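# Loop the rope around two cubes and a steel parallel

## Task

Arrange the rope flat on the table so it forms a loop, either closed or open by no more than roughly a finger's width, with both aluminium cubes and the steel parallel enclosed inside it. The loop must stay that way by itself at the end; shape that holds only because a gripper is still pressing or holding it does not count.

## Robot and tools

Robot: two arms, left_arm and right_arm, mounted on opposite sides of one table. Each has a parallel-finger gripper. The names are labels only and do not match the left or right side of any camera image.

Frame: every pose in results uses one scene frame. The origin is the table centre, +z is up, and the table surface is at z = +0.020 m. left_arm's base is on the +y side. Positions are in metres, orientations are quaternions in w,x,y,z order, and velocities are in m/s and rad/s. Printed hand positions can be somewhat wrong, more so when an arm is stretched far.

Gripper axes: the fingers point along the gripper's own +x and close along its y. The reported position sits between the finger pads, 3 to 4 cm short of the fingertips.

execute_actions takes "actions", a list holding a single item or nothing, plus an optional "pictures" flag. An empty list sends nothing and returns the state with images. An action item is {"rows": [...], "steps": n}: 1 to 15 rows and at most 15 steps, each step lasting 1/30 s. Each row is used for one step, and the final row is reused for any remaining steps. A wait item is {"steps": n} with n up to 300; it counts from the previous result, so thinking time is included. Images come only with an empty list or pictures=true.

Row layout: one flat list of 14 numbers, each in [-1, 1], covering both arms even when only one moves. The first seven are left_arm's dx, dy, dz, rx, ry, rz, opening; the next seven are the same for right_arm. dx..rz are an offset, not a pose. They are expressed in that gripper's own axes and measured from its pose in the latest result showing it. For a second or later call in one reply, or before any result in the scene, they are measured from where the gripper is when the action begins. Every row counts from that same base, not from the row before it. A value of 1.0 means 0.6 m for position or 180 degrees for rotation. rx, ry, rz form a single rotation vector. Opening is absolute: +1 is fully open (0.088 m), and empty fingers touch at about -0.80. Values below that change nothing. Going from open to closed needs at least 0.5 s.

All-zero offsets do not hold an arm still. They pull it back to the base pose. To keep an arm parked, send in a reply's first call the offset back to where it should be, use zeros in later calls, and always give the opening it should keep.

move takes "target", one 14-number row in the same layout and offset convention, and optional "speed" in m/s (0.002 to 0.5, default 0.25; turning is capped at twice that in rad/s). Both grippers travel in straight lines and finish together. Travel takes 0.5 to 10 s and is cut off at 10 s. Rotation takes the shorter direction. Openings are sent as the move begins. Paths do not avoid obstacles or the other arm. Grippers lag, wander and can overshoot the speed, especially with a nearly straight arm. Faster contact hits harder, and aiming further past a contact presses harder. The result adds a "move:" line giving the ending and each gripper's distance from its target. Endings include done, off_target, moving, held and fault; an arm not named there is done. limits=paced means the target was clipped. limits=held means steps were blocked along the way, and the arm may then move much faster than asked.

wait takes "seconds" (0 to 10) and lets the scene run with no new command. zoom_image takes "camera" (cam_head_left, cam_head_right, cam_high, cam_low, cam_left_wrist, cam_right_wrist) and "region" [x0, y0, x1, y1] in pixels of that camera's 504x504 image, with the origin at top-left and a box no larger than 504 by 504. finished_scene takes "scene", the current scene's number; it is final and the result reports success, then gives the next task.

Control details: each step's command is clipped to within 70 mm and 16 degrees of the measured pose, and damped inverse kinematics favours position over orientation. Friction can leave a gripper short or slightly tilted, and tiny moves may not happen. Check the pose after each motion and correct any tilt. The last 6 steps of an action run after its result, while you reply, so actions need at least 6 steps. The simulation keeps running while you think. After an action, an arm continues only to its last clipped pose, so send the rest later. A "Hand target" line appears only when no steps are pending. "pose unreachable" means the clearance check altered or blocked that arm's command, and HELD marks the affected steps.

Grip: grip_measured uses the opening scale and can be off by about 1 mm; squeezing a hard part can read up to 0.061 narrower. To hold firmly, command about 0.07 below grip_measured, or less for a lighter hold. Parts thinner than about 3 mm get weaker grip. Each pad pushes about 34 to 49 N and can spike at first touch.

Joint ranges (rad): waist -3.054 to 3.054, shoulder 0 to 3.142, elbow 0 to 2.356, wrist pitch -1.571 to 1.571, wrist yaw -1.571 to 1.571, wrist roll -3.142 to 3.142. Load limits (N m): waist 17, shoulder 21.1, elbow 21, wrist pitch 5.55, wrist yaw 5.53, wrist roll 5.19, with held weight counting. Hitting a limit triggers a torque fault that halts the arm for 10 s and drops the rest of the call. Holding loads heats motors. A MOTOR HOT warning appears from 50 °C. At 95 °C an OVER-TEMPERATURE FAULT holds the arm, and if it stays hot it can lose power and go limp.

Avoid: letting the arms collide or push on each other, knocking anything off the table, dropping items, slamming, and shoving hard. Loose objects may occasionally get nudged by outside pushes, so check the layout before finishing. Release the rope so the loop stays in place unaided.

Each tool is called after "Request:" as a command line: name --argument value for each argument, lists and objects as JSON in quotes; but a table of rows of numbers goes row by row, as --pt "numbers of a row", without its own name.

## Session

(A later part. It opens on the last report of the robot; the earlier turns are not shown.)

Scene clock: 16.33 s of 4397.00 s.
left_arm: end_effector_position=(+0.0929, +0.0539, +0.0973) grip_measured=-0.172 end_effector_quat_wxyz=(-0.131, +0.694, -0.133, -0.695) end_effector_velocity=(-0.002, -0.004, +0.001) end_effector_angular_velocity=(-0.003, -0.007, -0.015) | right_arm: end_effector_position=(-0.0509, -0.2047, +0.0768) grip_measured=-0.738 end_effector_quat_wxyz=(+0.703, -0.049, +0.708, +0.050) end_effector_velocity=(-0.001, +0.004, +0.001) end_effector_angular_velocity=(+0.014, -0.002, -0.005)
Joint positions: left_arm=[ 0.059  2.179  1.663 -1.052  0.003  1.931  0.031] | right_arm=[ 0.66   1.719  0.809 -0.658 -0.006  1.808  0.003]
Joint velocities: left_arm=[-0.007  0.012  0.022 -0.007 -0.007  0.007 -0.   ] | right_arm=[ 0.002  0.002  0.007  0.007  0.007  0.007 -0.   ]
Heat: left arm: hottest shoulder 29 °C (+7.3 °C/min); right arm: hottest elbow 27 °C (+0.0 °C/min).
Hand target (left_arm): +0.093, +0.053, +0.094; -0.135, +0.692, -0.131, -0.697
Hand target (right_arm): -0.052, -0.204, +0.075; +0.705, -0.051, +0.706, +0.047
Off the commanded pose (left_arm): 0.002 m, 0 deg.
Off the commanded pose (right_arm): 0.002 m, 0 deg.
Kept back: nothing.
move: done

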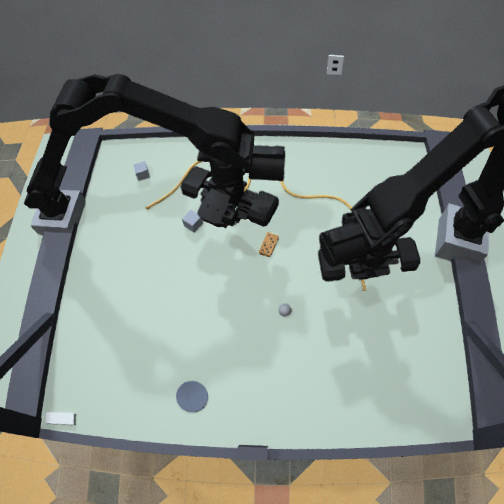

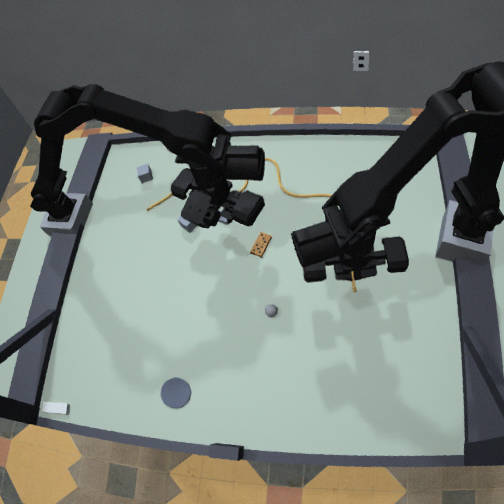

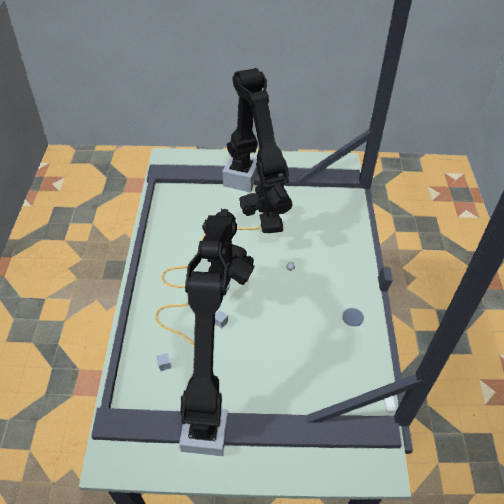

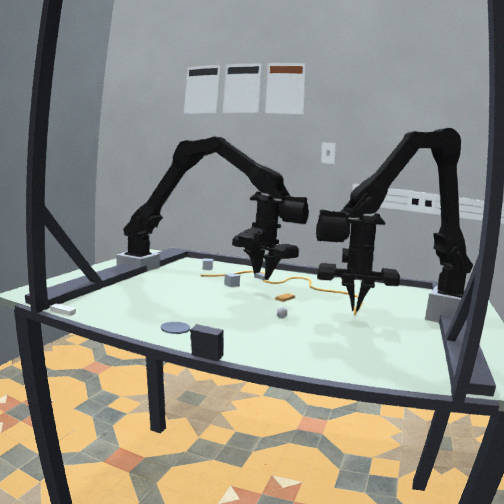

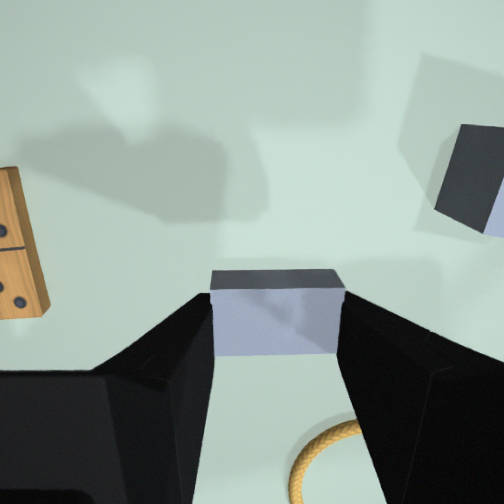

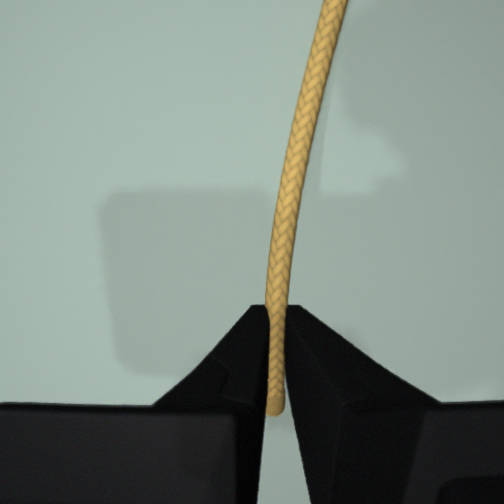

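Request:
move --target '[0.068,0,0,0,0,0,-0.25, 0,0,0,0,0,0,-0.82]' --speed 0.08

Request:
move --target '[0,0,0,0,0,0,0.3, 0,0,0,0,0,0,-0.82]'

Scene clock: 17.50 s of 4397.00 s.
left_arm: end_effector_position=(+0.0928, +0.0504, +0.0646) grip_measured=-0.172 end_effector_quat_wxyz=(-0.124, +0.695, -0.140, -0.694) end_effector_velocity=(+0.002, +0.000, -0.001) end_effector_angular_velocity=(-0.003, -0.022, -0.009) | right_arm: end_effector_position=(-0.0510, -0.2045, +0.0768) grip_measured=-0.738 end_effector_quat_wxyz=(+0.703, -0.048, +0.708, +0.049) end_effector_velocity=(-0.001, -0.008, +0.000) end_effector_angular_velocity=(-0.029, +0.012, -0.005)
Joint positions: left_arm=[ 0.059  2.219  1.59  -0.92   0.003  1.932  0.031] | right_arm=[ 0.66   1.72   0.81  -0.658 -0.006  1.809  0.003]
Joint velocities: left_arm=[-0.002 -0.002 -0.007  0.007 -0.022  0.007  0.   ] | right_arm=[ 0.002 -0.007 -0.007 -0.022 -0.022  0.007 -0.   ]
Heat: left arm: hottest shoulder 29 °C (+6.9 °C/min); right arm: hottest elbow 27 °C (+0.0 °C/min).
Hand target (left_arm): +0.093, +0.054, +0.056; -0.131, +0.694, -0.133, -0.695
Hand target (right_arm): -0.051, -0.205, +0.077; +0.703, -0.049, +0.708, +0.050
Off the commanded pose (left_arm): 0.009 m, 1 deg.
Off the commanded pose (right_arm): 0.000 m, 0 deg.
Kept back: nothing.
move: off_target (left_arm)

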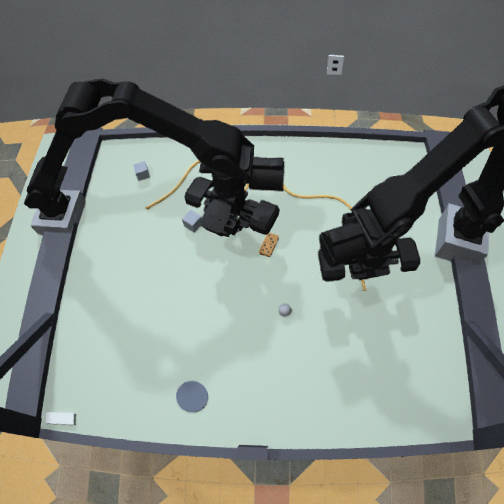

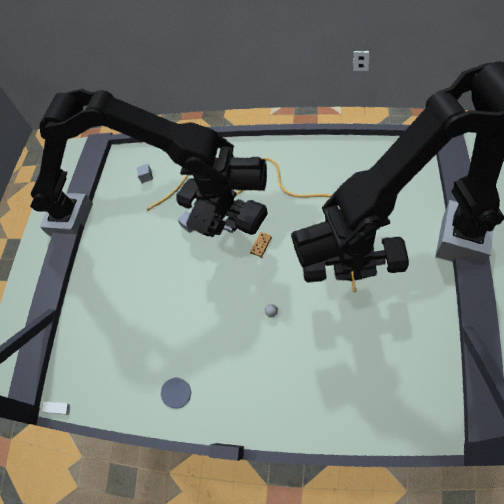

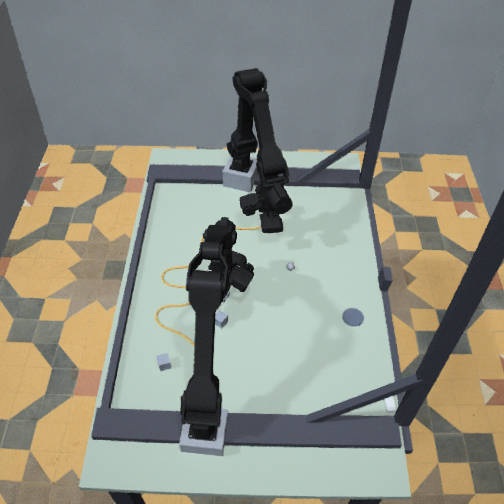

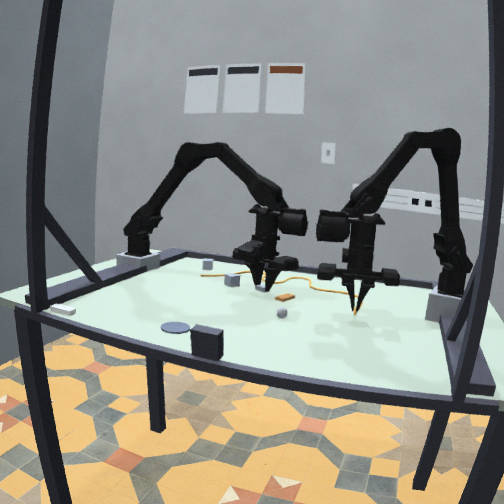

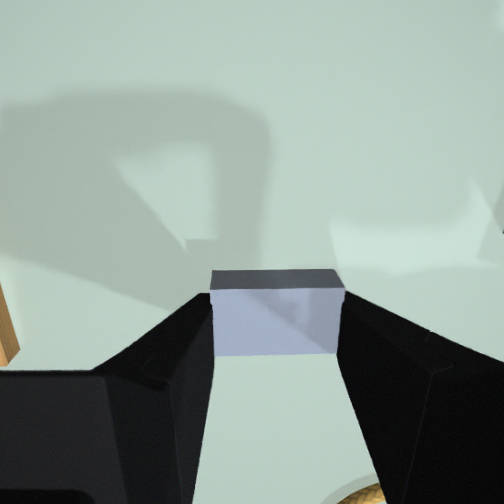

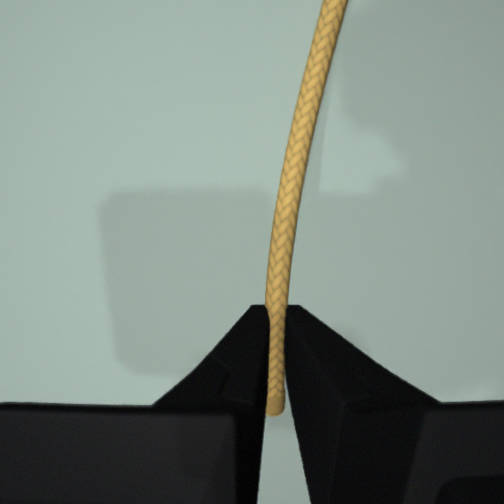

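Scene clock: 18.20 s of 4397.00 s.
left_arm: end_effector_position=(+0.0928, +0.0504, +0.0646) grip_measured=+0.296 end_effector_quat_wxyz=(-0.124, +0.695, -0.140, -0.694) end_effector_velocity=(+0.002, +0.005, +0.000) end_effector_angular_velocity=(+0.022, -0.008, +0.010) | right_arm: end_effector_position=(-0.0510, -0.2045, +0.0768) grip_measured=-0.738 end_effector_quat_wxyz=(+0.703, -0.048, +0.708, +0.049) end_effector_velocity=(-0.003, -0.004, +0.000) end_effector_angular_velocity=(-0.015, +0.018, +0.010)
Joint positions: left_arm=[ 0.059  2.219  1.59  -0.92   0.003  1.932  0.053] | right_arm=[ 0.66   1.72   0.81  -0.658 -0.006  1.809  0.003]
Joint velocities: left_arm=[ 0.002 -0.002 -0.002 -0.022 -0.007 -0.007  0.001] | right_arm=[ 0.002 -0.002 -0.002 -0.007 -0.022 -0.007 -0.   ]
Heat: left arm: hottest shoulder 29 °C (+6.6 °C/min); right arm: hottest elbow 27 °C (+0.0 °C/min).
Hand target (left_arm): +0.093, +0.050, +0.065; -0.124, +0.695, -0.140, -0.694
Hand target (right_arm): -0.051, -0.205, +0.077; +0.703, -0.048, +0.708, +0.049
Off the commanded pose (left_arm): 0.000 m, 0 deg.
Off the commanded pose (right_arm): 0.000 m, 0 deg.
Kept back: nothing.
move: done

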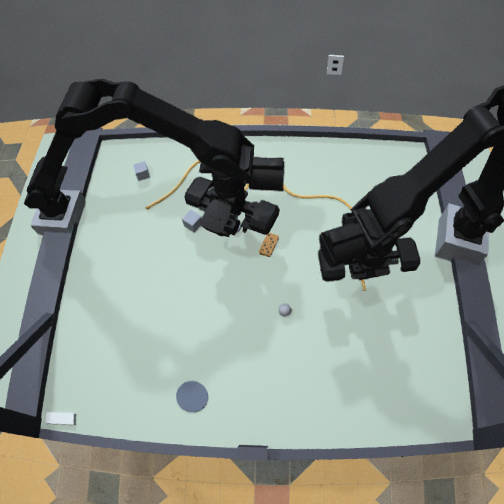

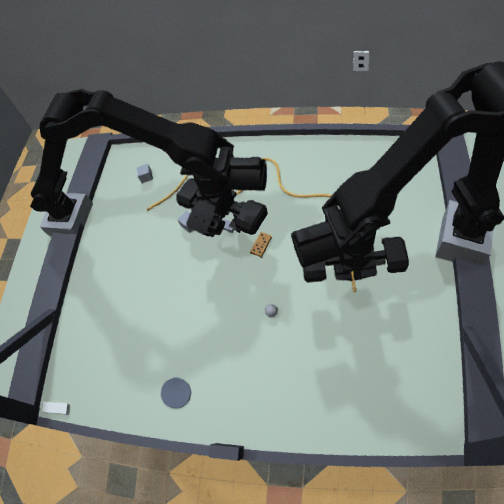

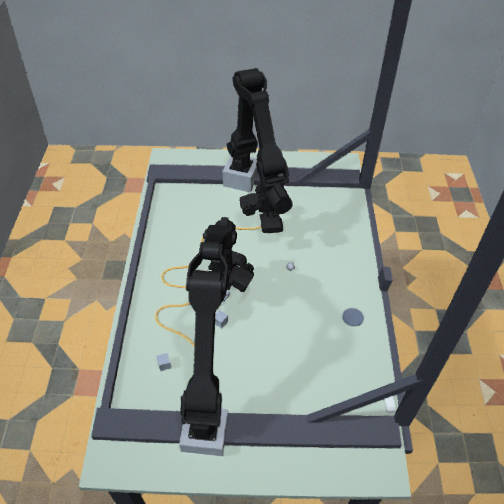

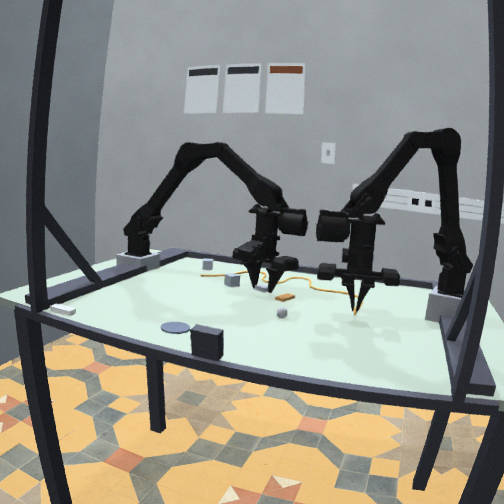

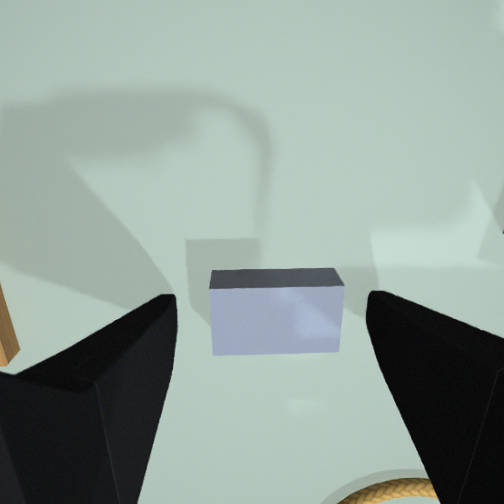

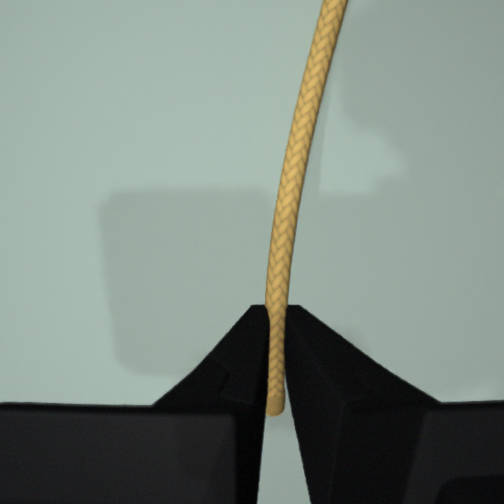

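Request:
move --target '[-0.14,0,0,0,0,0,0.3, 0,0,0,0,0,0,-0.82]' --speed 0.25

Request:
move --target '[0,-0.435,-0.053,-0.18,0,0,1, 0,0.373,0.035,0.378,0,0,-0.82]' --speed 0.25

Scene clock: 19.57 s of 4397.00 s.
left_arm: end_effector_position=(+0.0929, +0.0541, +0.1447) grip_measured=+0.298 end_effector_quat_wxyz=(-0.128, +0.695, -0.137, -0.695) end_effector_velocity=(-0.004, +0.001, +0.002) end_effector_angular_velocity=(+0.003, +0.022, +0.005) | right_arm: end_effector_position=(-0.0510, -0.2045, +0.0768) grip_measured=-0.738 end_effector_quat_wxyz=(+0.703, -0.048, +0.708, +0.049) end_effector_velocity=(+0.001, +0.002, +0.000) end_effector_angular_velocity=(+0.010, -0.004, +0.005)
Joint positions: left_arm=[ 0.059  2.132  1.779 -1.204  0.003  1.932  0.054] | right_arm=[ 0.66   1.72   0.81  -0.658 -0.006  1.809  0.003]
Joint velocities: left_arm=[-0.002 -0.002  0.002 -0.007  0.022 -0.007  0.   ] | right_arm=[-0.002 -0.002 -0.002  0.007  0.007 -0.007 -0.   ]
Heat: left arm: hottest shoulder 30 °C (+9.2 °C/min); right arm: hottest elbow 27 °C (+0.0 °C/min).
Hand target (left_arm): +0.094, +0.053, +0.149; -0.124, +0.695, -0.140, -0.694
Hand target (right_arm): -0.051, -0.205, +0.077; +0.703, -0.048, +0.708, +0.049
Off the commanded pose (left_arm): 0.004 m, 1 deg.
Off the commanded pose (right_arm): 0.000 m, 0 deg.
Kept back: nothing.
move: done

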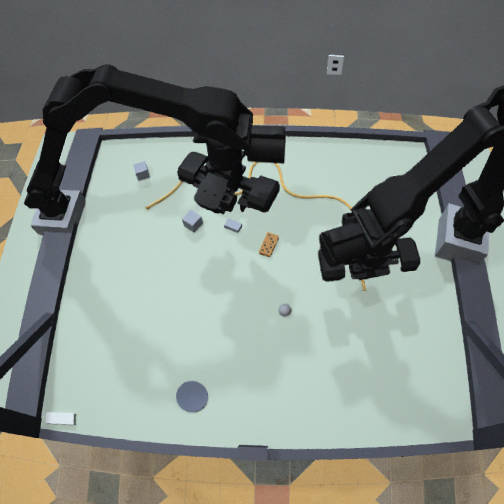

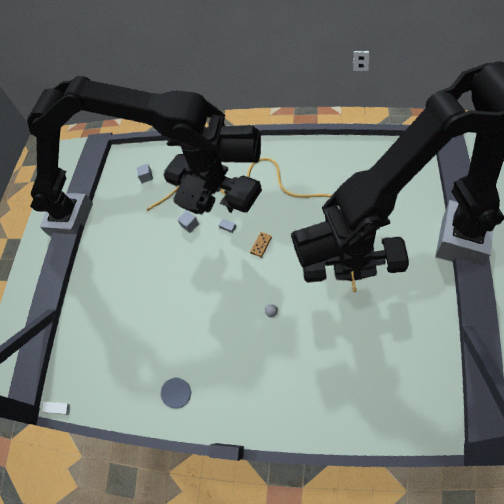

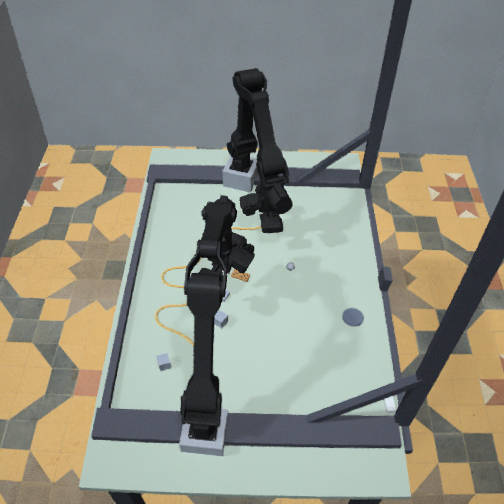

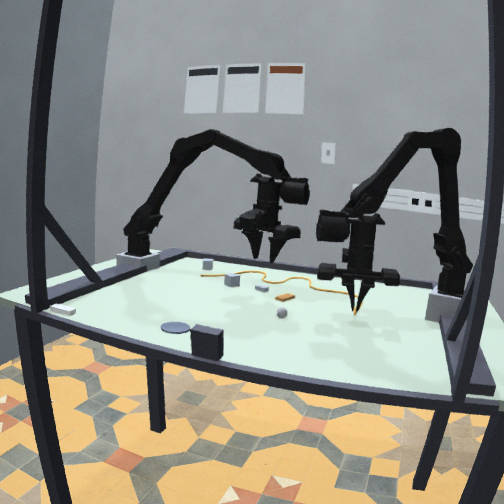

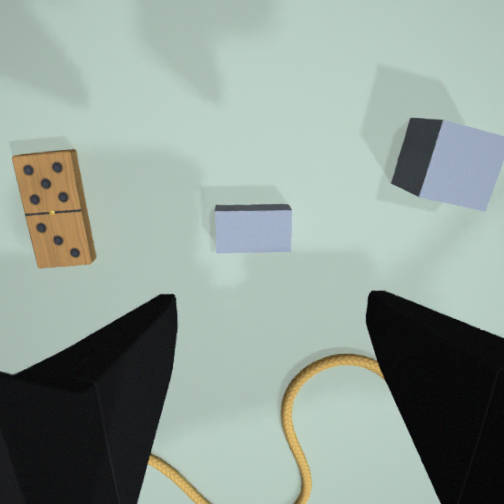

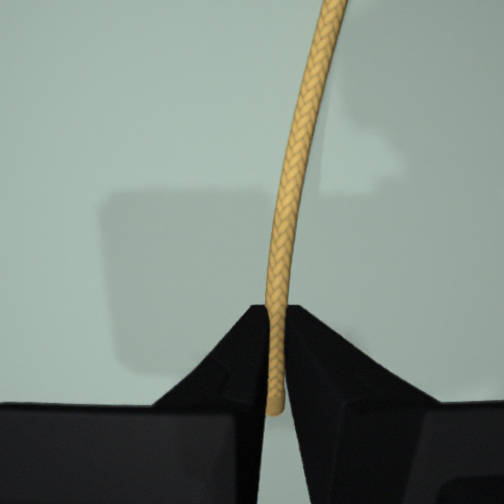

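Scene clock: 22.47 s of 4397.00 s.
left_arm: end_effector_position=(+0.2212, +0.2817, +0.1405) grip_measured=+1.000 end_effector_quat_wxyz=(+0.071, +0.702, +0.063, -0.706) end_effector_velocity=(+0.001, +0.003, +0.002) end_effector_angular_velocity=(+0.002, -0.008, +0.000) | right_arm: end_effector_position=(-0.0629, +0.0198, +0.0864) grip_measured=-0.738 end_effector_quat_wxyz=(+0.607, +0.356, +0.619, -0.349) end_effector_velocity=(-0.004, -0.001, +0.001) end_effector_angular_velocity=(-0.022, +0.018, -0.004)
Joint positions: left_arm=[ 0.659  1.413  0.892 -1.043  0.01   1.966  0.088] | right_arm=[ 0.509  2.458  2.008 -1.1   -0.006  2.84   0.003]
Joint velocities: left_arm=[ 0.007 -0.012 -0.002 -0.007 -0.007  0.007  0.   ] | right_arm=[ 0.002  0.017  0.037 -0.037 -0.022  0.007  0.   ]
Heat: left arm: hottest shoulder 30 °C (+8.0 °C/min); right arm: hottest shoulder 27 °C (+0.0 °C/min).
Hand target (left_arm): +0.220, +0.284, +0.140; +0.070, +0.700, +0.063, -0.707
Hand target (right_arm): -0.062, +0.019, +0.078; +0.609, +0.353, +0.615, -0.355
Off the commanded pose (left_arm): 0.005 m, 0 deg.
Off the commanded pose (right_arm): 0.010 m, 1 deg.
Kept back: nothing.
move: off_target (right_arm)

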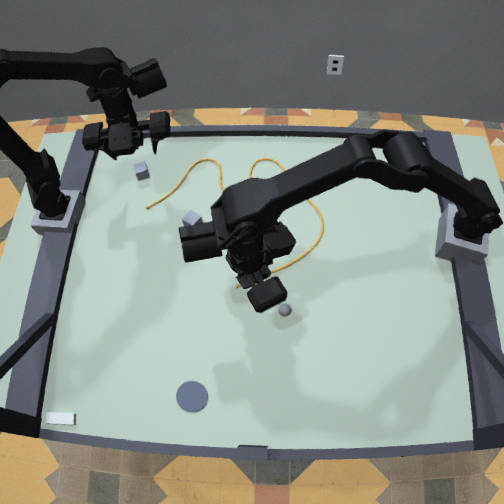

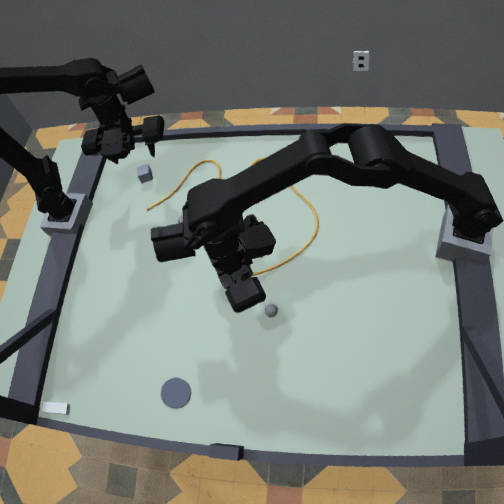

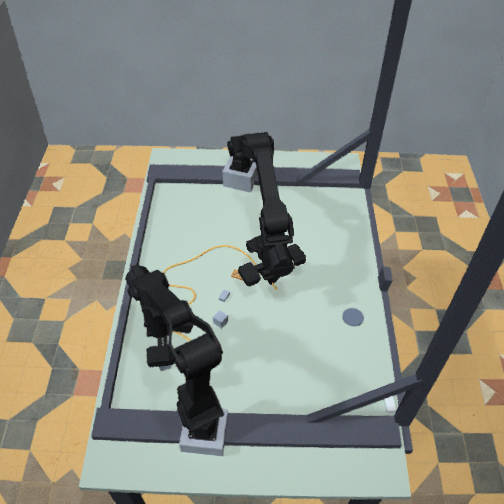

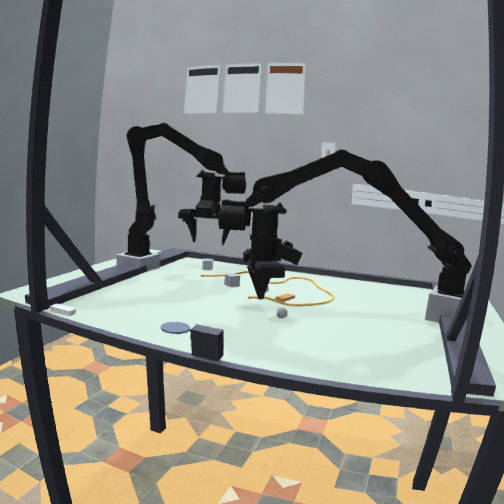

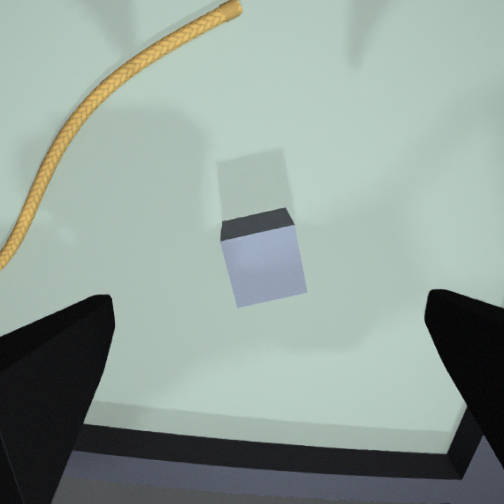

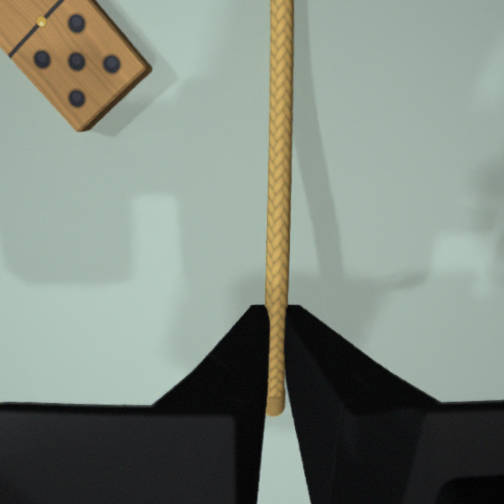

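Request:
move --target '[0.133,0,-0.012,-0.067,0,0,0.5, 0.055,0,-0.05,0,0,0,-0.82]' --speed 0.1

Scene clock: 24.23 s of 4397.00 s.
left_arm: end_effector_position=(+0.2291, +0.2785, +0.0643) grip_measured=+0.502 end_effector_quat_wxyz=(+0.146, +0.693, +0.130, -0.694) end_effector_velocity=(+0.002, -0.001, -0.002) end_effector_angular_velocity=(-0.006, -0.013, -0.005) | right_arm: end_effector_position=(-0.0767, +0.0486, +0.0676) grip_measured=-0.738 end_effector_quat_wxyz=(+0.601, +0.363, +0.625, -0.343) end_effector_velocity=(+0.001, -0.002, -0.001) end_effector_angular_velocity=(-0.018, +0.003, -0.009)
Joint positions: left_arm=[ 0.68   1.577  0.703 -0.676  0.01   1.784  0.064] | right_arm=[ 0.523  2.614  2.224 -1.136 -0.005  2.856  0.003]
Joint velocities: left_arm=[ 0.002  0.002 -0.007  0.022 -0.007  0.007  0.   ] | right_arm=[-0.002  0.007  0.012 -0.022 -0.007  0.007  0.   ]
Heat: left arm: hottest shoulder 30 °C (+7.4 °C/min); right arm: hottest shoulder 27 °C (+0.0 °C/min).
Hand target (left_arm): +0.228, +0.281, +0.060; +0.144, +0.691, +0.137, -0.695
Hand target (right_arm): -0.078, +0.046, +0.054; +0.607, +0.356, +0.619, -0.348
Off the commanded pose (left_arm): 0.005 m, 1 deg.
Off the commanded pose (right_arm): 0.014 m, 1 deg.
Kept back: nothing.
move: off_target (right_arm)

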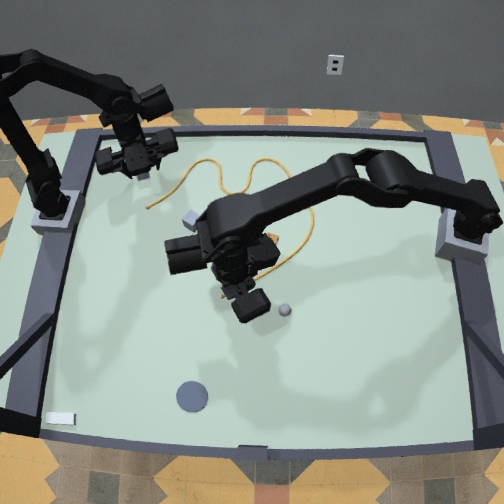

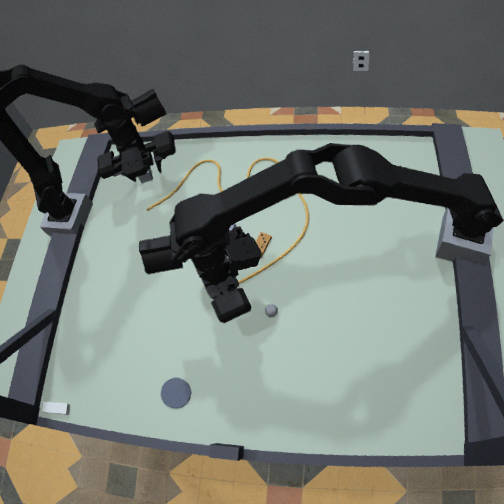

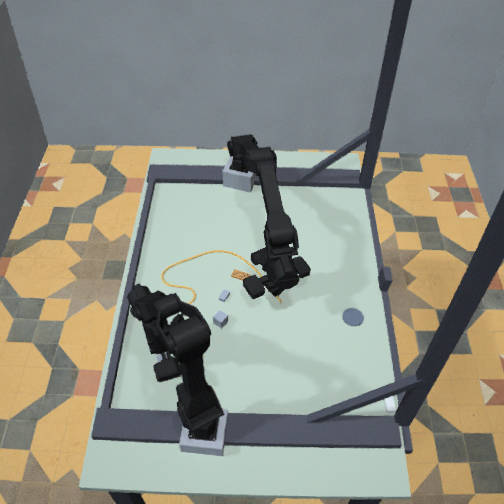

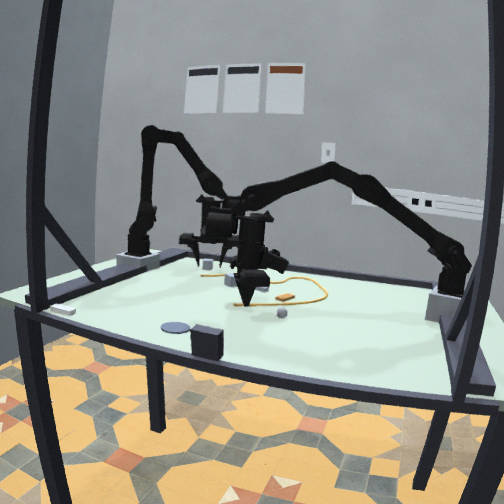

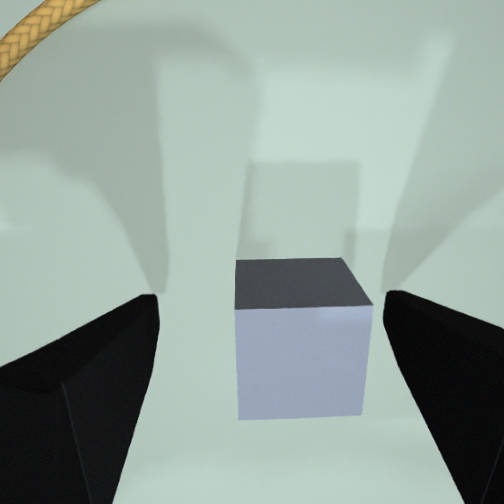

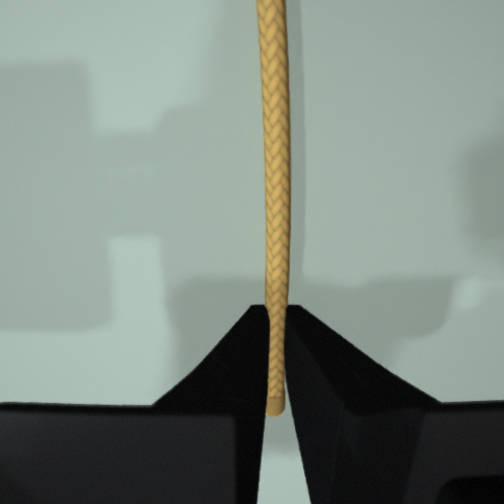

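Request:
move --target '[0,-0.015,0,0,0,0,-0.33, 0.01,0,0,0,0,0,-0.3]' --speed 0.05

Request:
move --target '[-0.09,0,0,0,0,0,-0.33, -0.09,0,0,0,0,0,-0.3]' --speed 0.2

Scene clock: 25.20 s of 4397.00 s.
left_arm: end_effector_position=(+0.2265, +0.2844, +0.0639) grip_measured=-0.225 end_effector_quat_wxyz=(+0.146, +0.693, +0.130, -0.694) end_effector_velocity=(-0.001, +0.002, -0.001) end_effector_angular_velocity=(+0.002, -0.007, +0.005) | right_arm: end_effector_position=(-0.0755, +0.0519, +0.0679) grip_measured=-0.304 end_effector_quat_wxyz=(+0.598, +0.368, +0.626, -0.339) end_effector_velocity=(+0.001, -0.004, -0.003) end_effector_angular_velocity=(-0.018, +0.002, +0.020)
Joint positions: left_arm=[ 0.685  1.554  0.679 -0.675  0.01   1.788  0.028] | right_arm=[ 0.521  2.615  2.225 -1.124 -0.001  2.856  0.024]
Joint velocities: left_arm=[-0.002 -0.007 -0.012  0.007 -0.007 -0.007 -0.   ] | right_arm=[-0.002  0.002 -0.007 -0.007 -0.007 -0.022  0.   ]
Heat: left arm: hottest shoulder 30 °C (+7.1 °C/min); right arm: hottest shoulder 28 °C (+2.4 °C/min).
Hand target (left_arm): +0.226, +0.287, +0.064; +0.146, +0.693, +0.130, -0.694
Hand target (right_arm): -0.077, +0.049, +0.062; +0.601, +0.363, +0.625, -0.343
Off the commanded pose (left_arm): 0.003 m, 0 deg.
Off the commanded pose (right_arm): 0.007 m, 1 deg.
Kept back: nothing.
move: done

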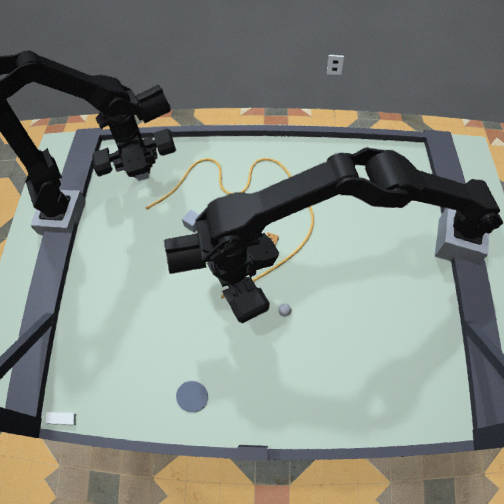

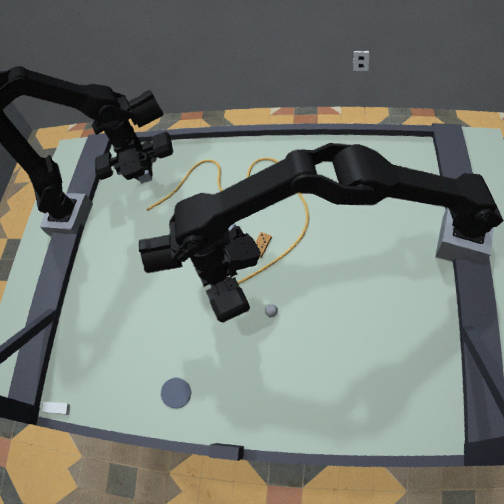

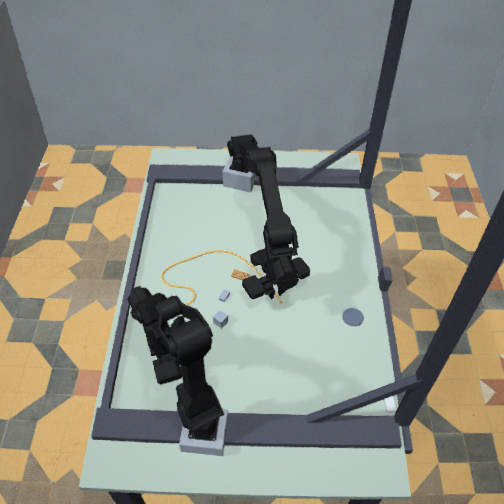

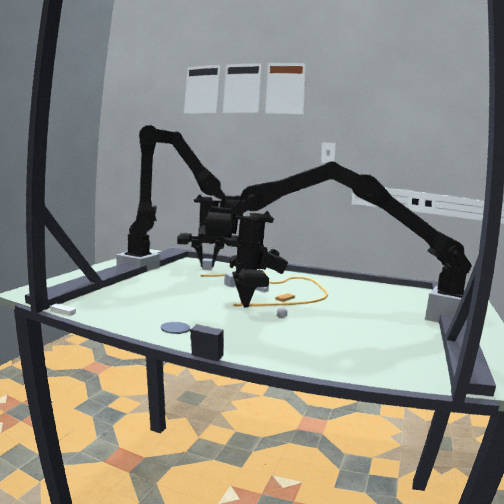

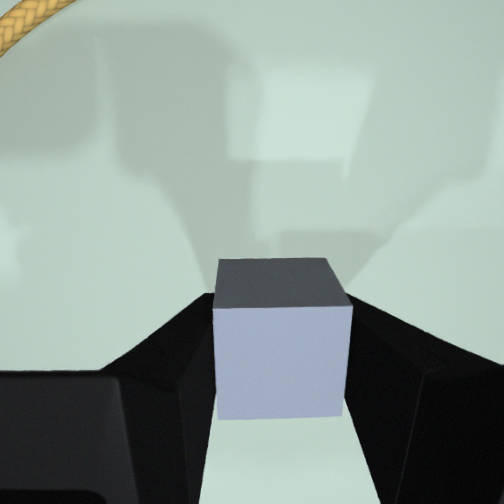

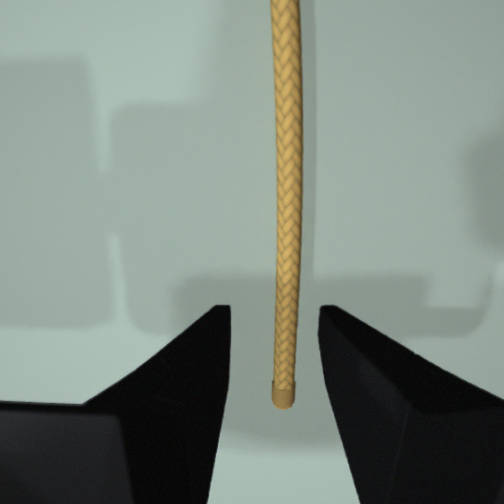

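Scene clock: 26.10 s of 4397.00 s.
left_arm: end_effector_position=(+0.2241, +0.2880, +0.1134) grip_measured=-0.225 end_effector_quat_wxyz=(+0.141, +0.691, +0.136, -0.696) end_effector_velocity=(-0.001, -0.001, +0.005) end_effector_angular_velocity=(-0.006, +0.005, +0.005) | right_arm: end_effector_position=(-0.0743, +0.0467, +0.1161) grip_measured=-0.303 end_effector_quat_wxyz=(+0.601, +0.365, +0.623, -0.343) end_effector_velocity=(+0.001, +0.005, +0.008) end_effector_angular_velocity=(+0.023, -0.002, +0.005)
Joint positions: left_arm=[ 0.685  1.439  0.8   -0.928  0.01   1.788  0.028] | right_arm=[ 0.521  2.575  2.343 -1.294 -0.001  2.856  0.024]
Joint velocities: left_arm=[-0.002 -0.012  0.012 -0.022  0.007 -0.007 -0.   ] | right_arm=[-0.002 -0.002  0.027 -0.007  0.007 -0.007 -0.   ]
Heat: left arm: hottest shoulder 30 °C (+6.9 °C/min); right arm: hottest shoulder 29 °C (+4.6 °C/min).
Hand target (left_arm): +0.226, +0.286, +0.118; +0.146, +0.693, +0.130, -0.694
Hand target (right_arm): -0.075, +0.048, +0.122; +0.598, +0.368, +0.626, -0.340
Off the commanded pose (left_arm): 0.006 m, 1 deg.
Off the commanded pose (right_arm): 0.006 m, 1 deg.
Kept back: nothing.
move: done

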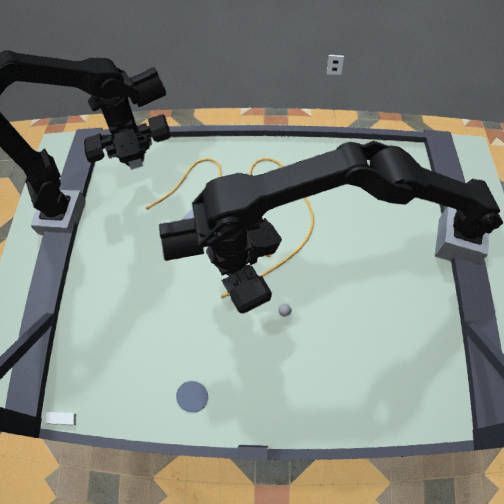

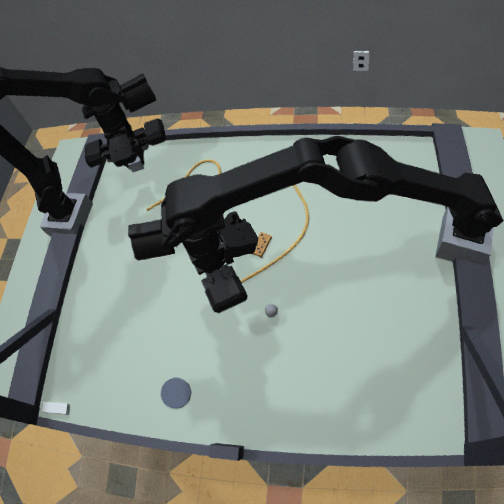

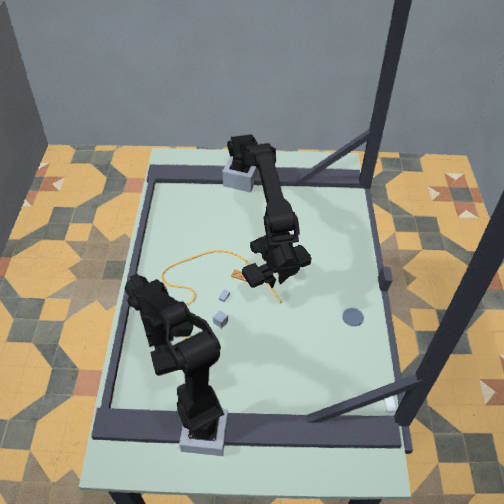

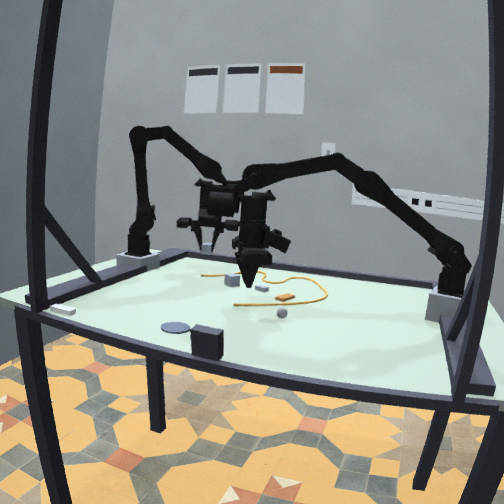

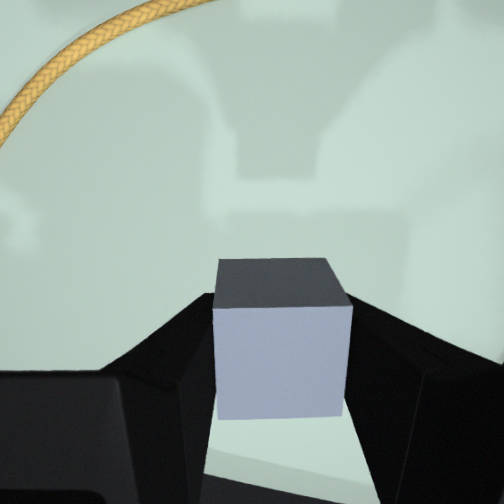

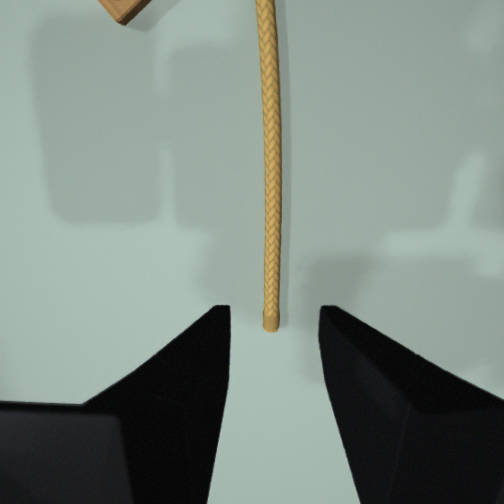

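Request:
move --target '[0,0.421,0.326,0,0,0,-0.33, -0.04,-0.166,0.533,-0.33,0,0,-0.3]' --speed 0.3

Scene clock: 28.87 s of 4397.00 s.
left_arm: end_effector_position=(+0.1385, -0.0185, +0.1225) grip_measured=-0.225 end_effector_quat_wxyz=(+0.145, +0.691, +0.130, -0.696) end_effector_velocity=(-0.002, -0.000, +0.001) end_effector_angular_velocity=(+0.026, +0.010, +0.019) | right_arm: end_effector_position=(-0.0001, -0.2768, +0.1249) grip_measured=-0.303 end_effector_quat_wxyz=(+0.702, +0.023, +0.712, +0.011) end_effector_velocity=(+0.003, -0.007, +0.002) end_effector_angular_velocity=(-0.014, -0.013, +0.019)
Joint positions: left_arm=[ 0.155  2.499  2.317 -1.366  0.004  1.261  0.028] | right_arm=[ 0.544  1.217  0.589 -0.893 -0.001  1.849  0.024]
Joint velocities: left_arm=[-0.002  0.042  0.081 -0.066  0.007 -0.022 -0.   ] | right_arm=[-0.002 -0.022 -0.002 -0.037  0.007 -0.022  0.   ]
Heat: left arm: hottest shoulder 30 °C (+6.2 °C/min); right arm: hottest shoulder 30 °C (+6.2 °C/min).
Hand target (left_arm): +0.138, -0.019, +0.118; +0.142, +0.693, +0.134, -0.694
Hand target (right_arm): +0.000, -0.280, +0.124; +0.703, +0.019, +0.711, +0.011
Off the commanded pose (left_arm): 0.006 m, 1 deg.
Off the commanded pose (right_arm): 0.004 m, 0 deg.
Kept back: nothing.
move: done

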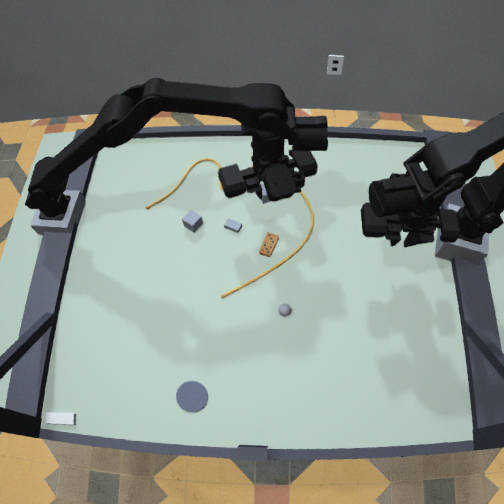

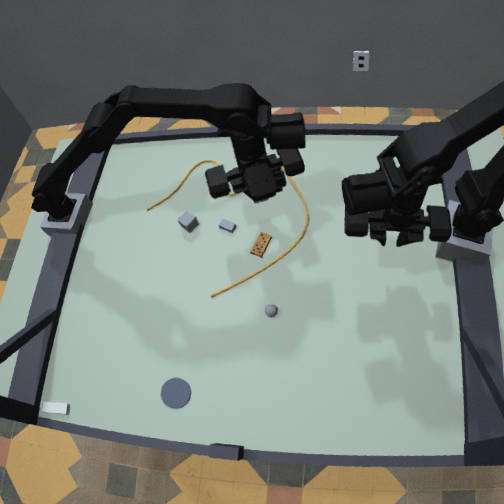

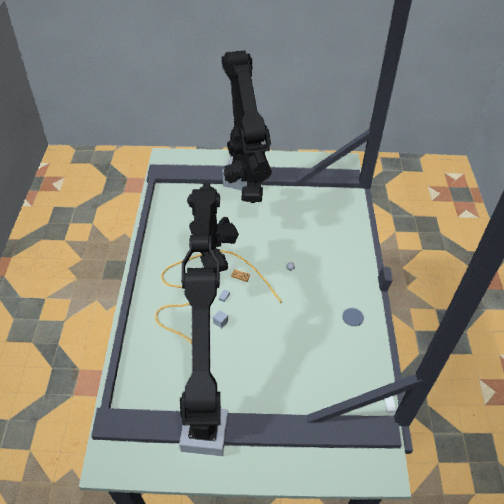

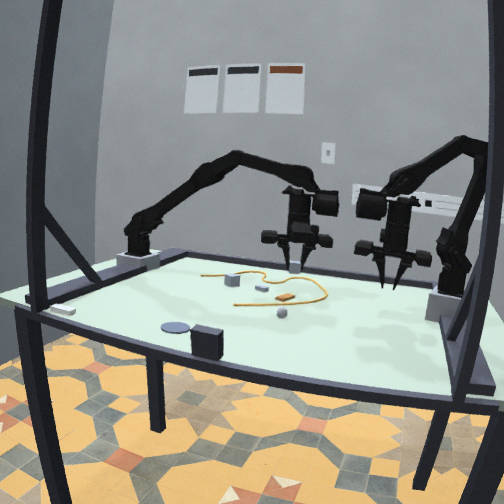

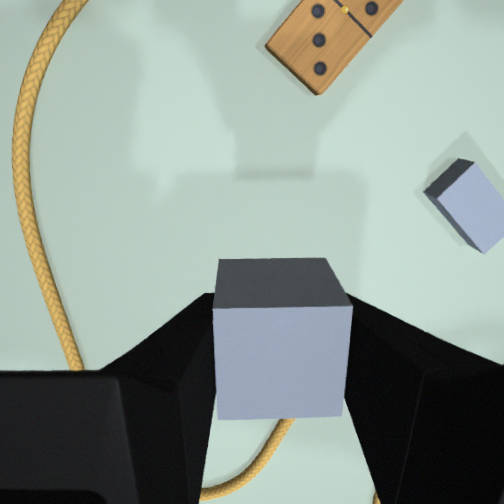

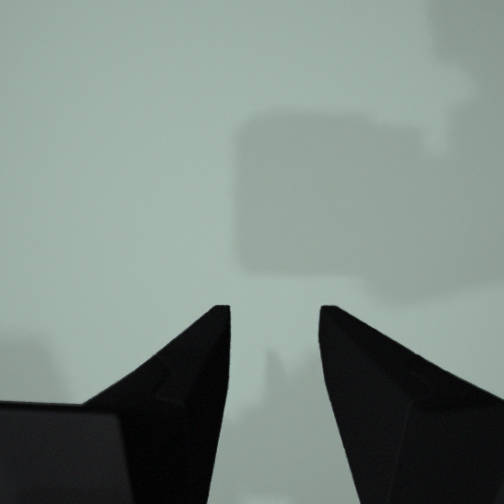

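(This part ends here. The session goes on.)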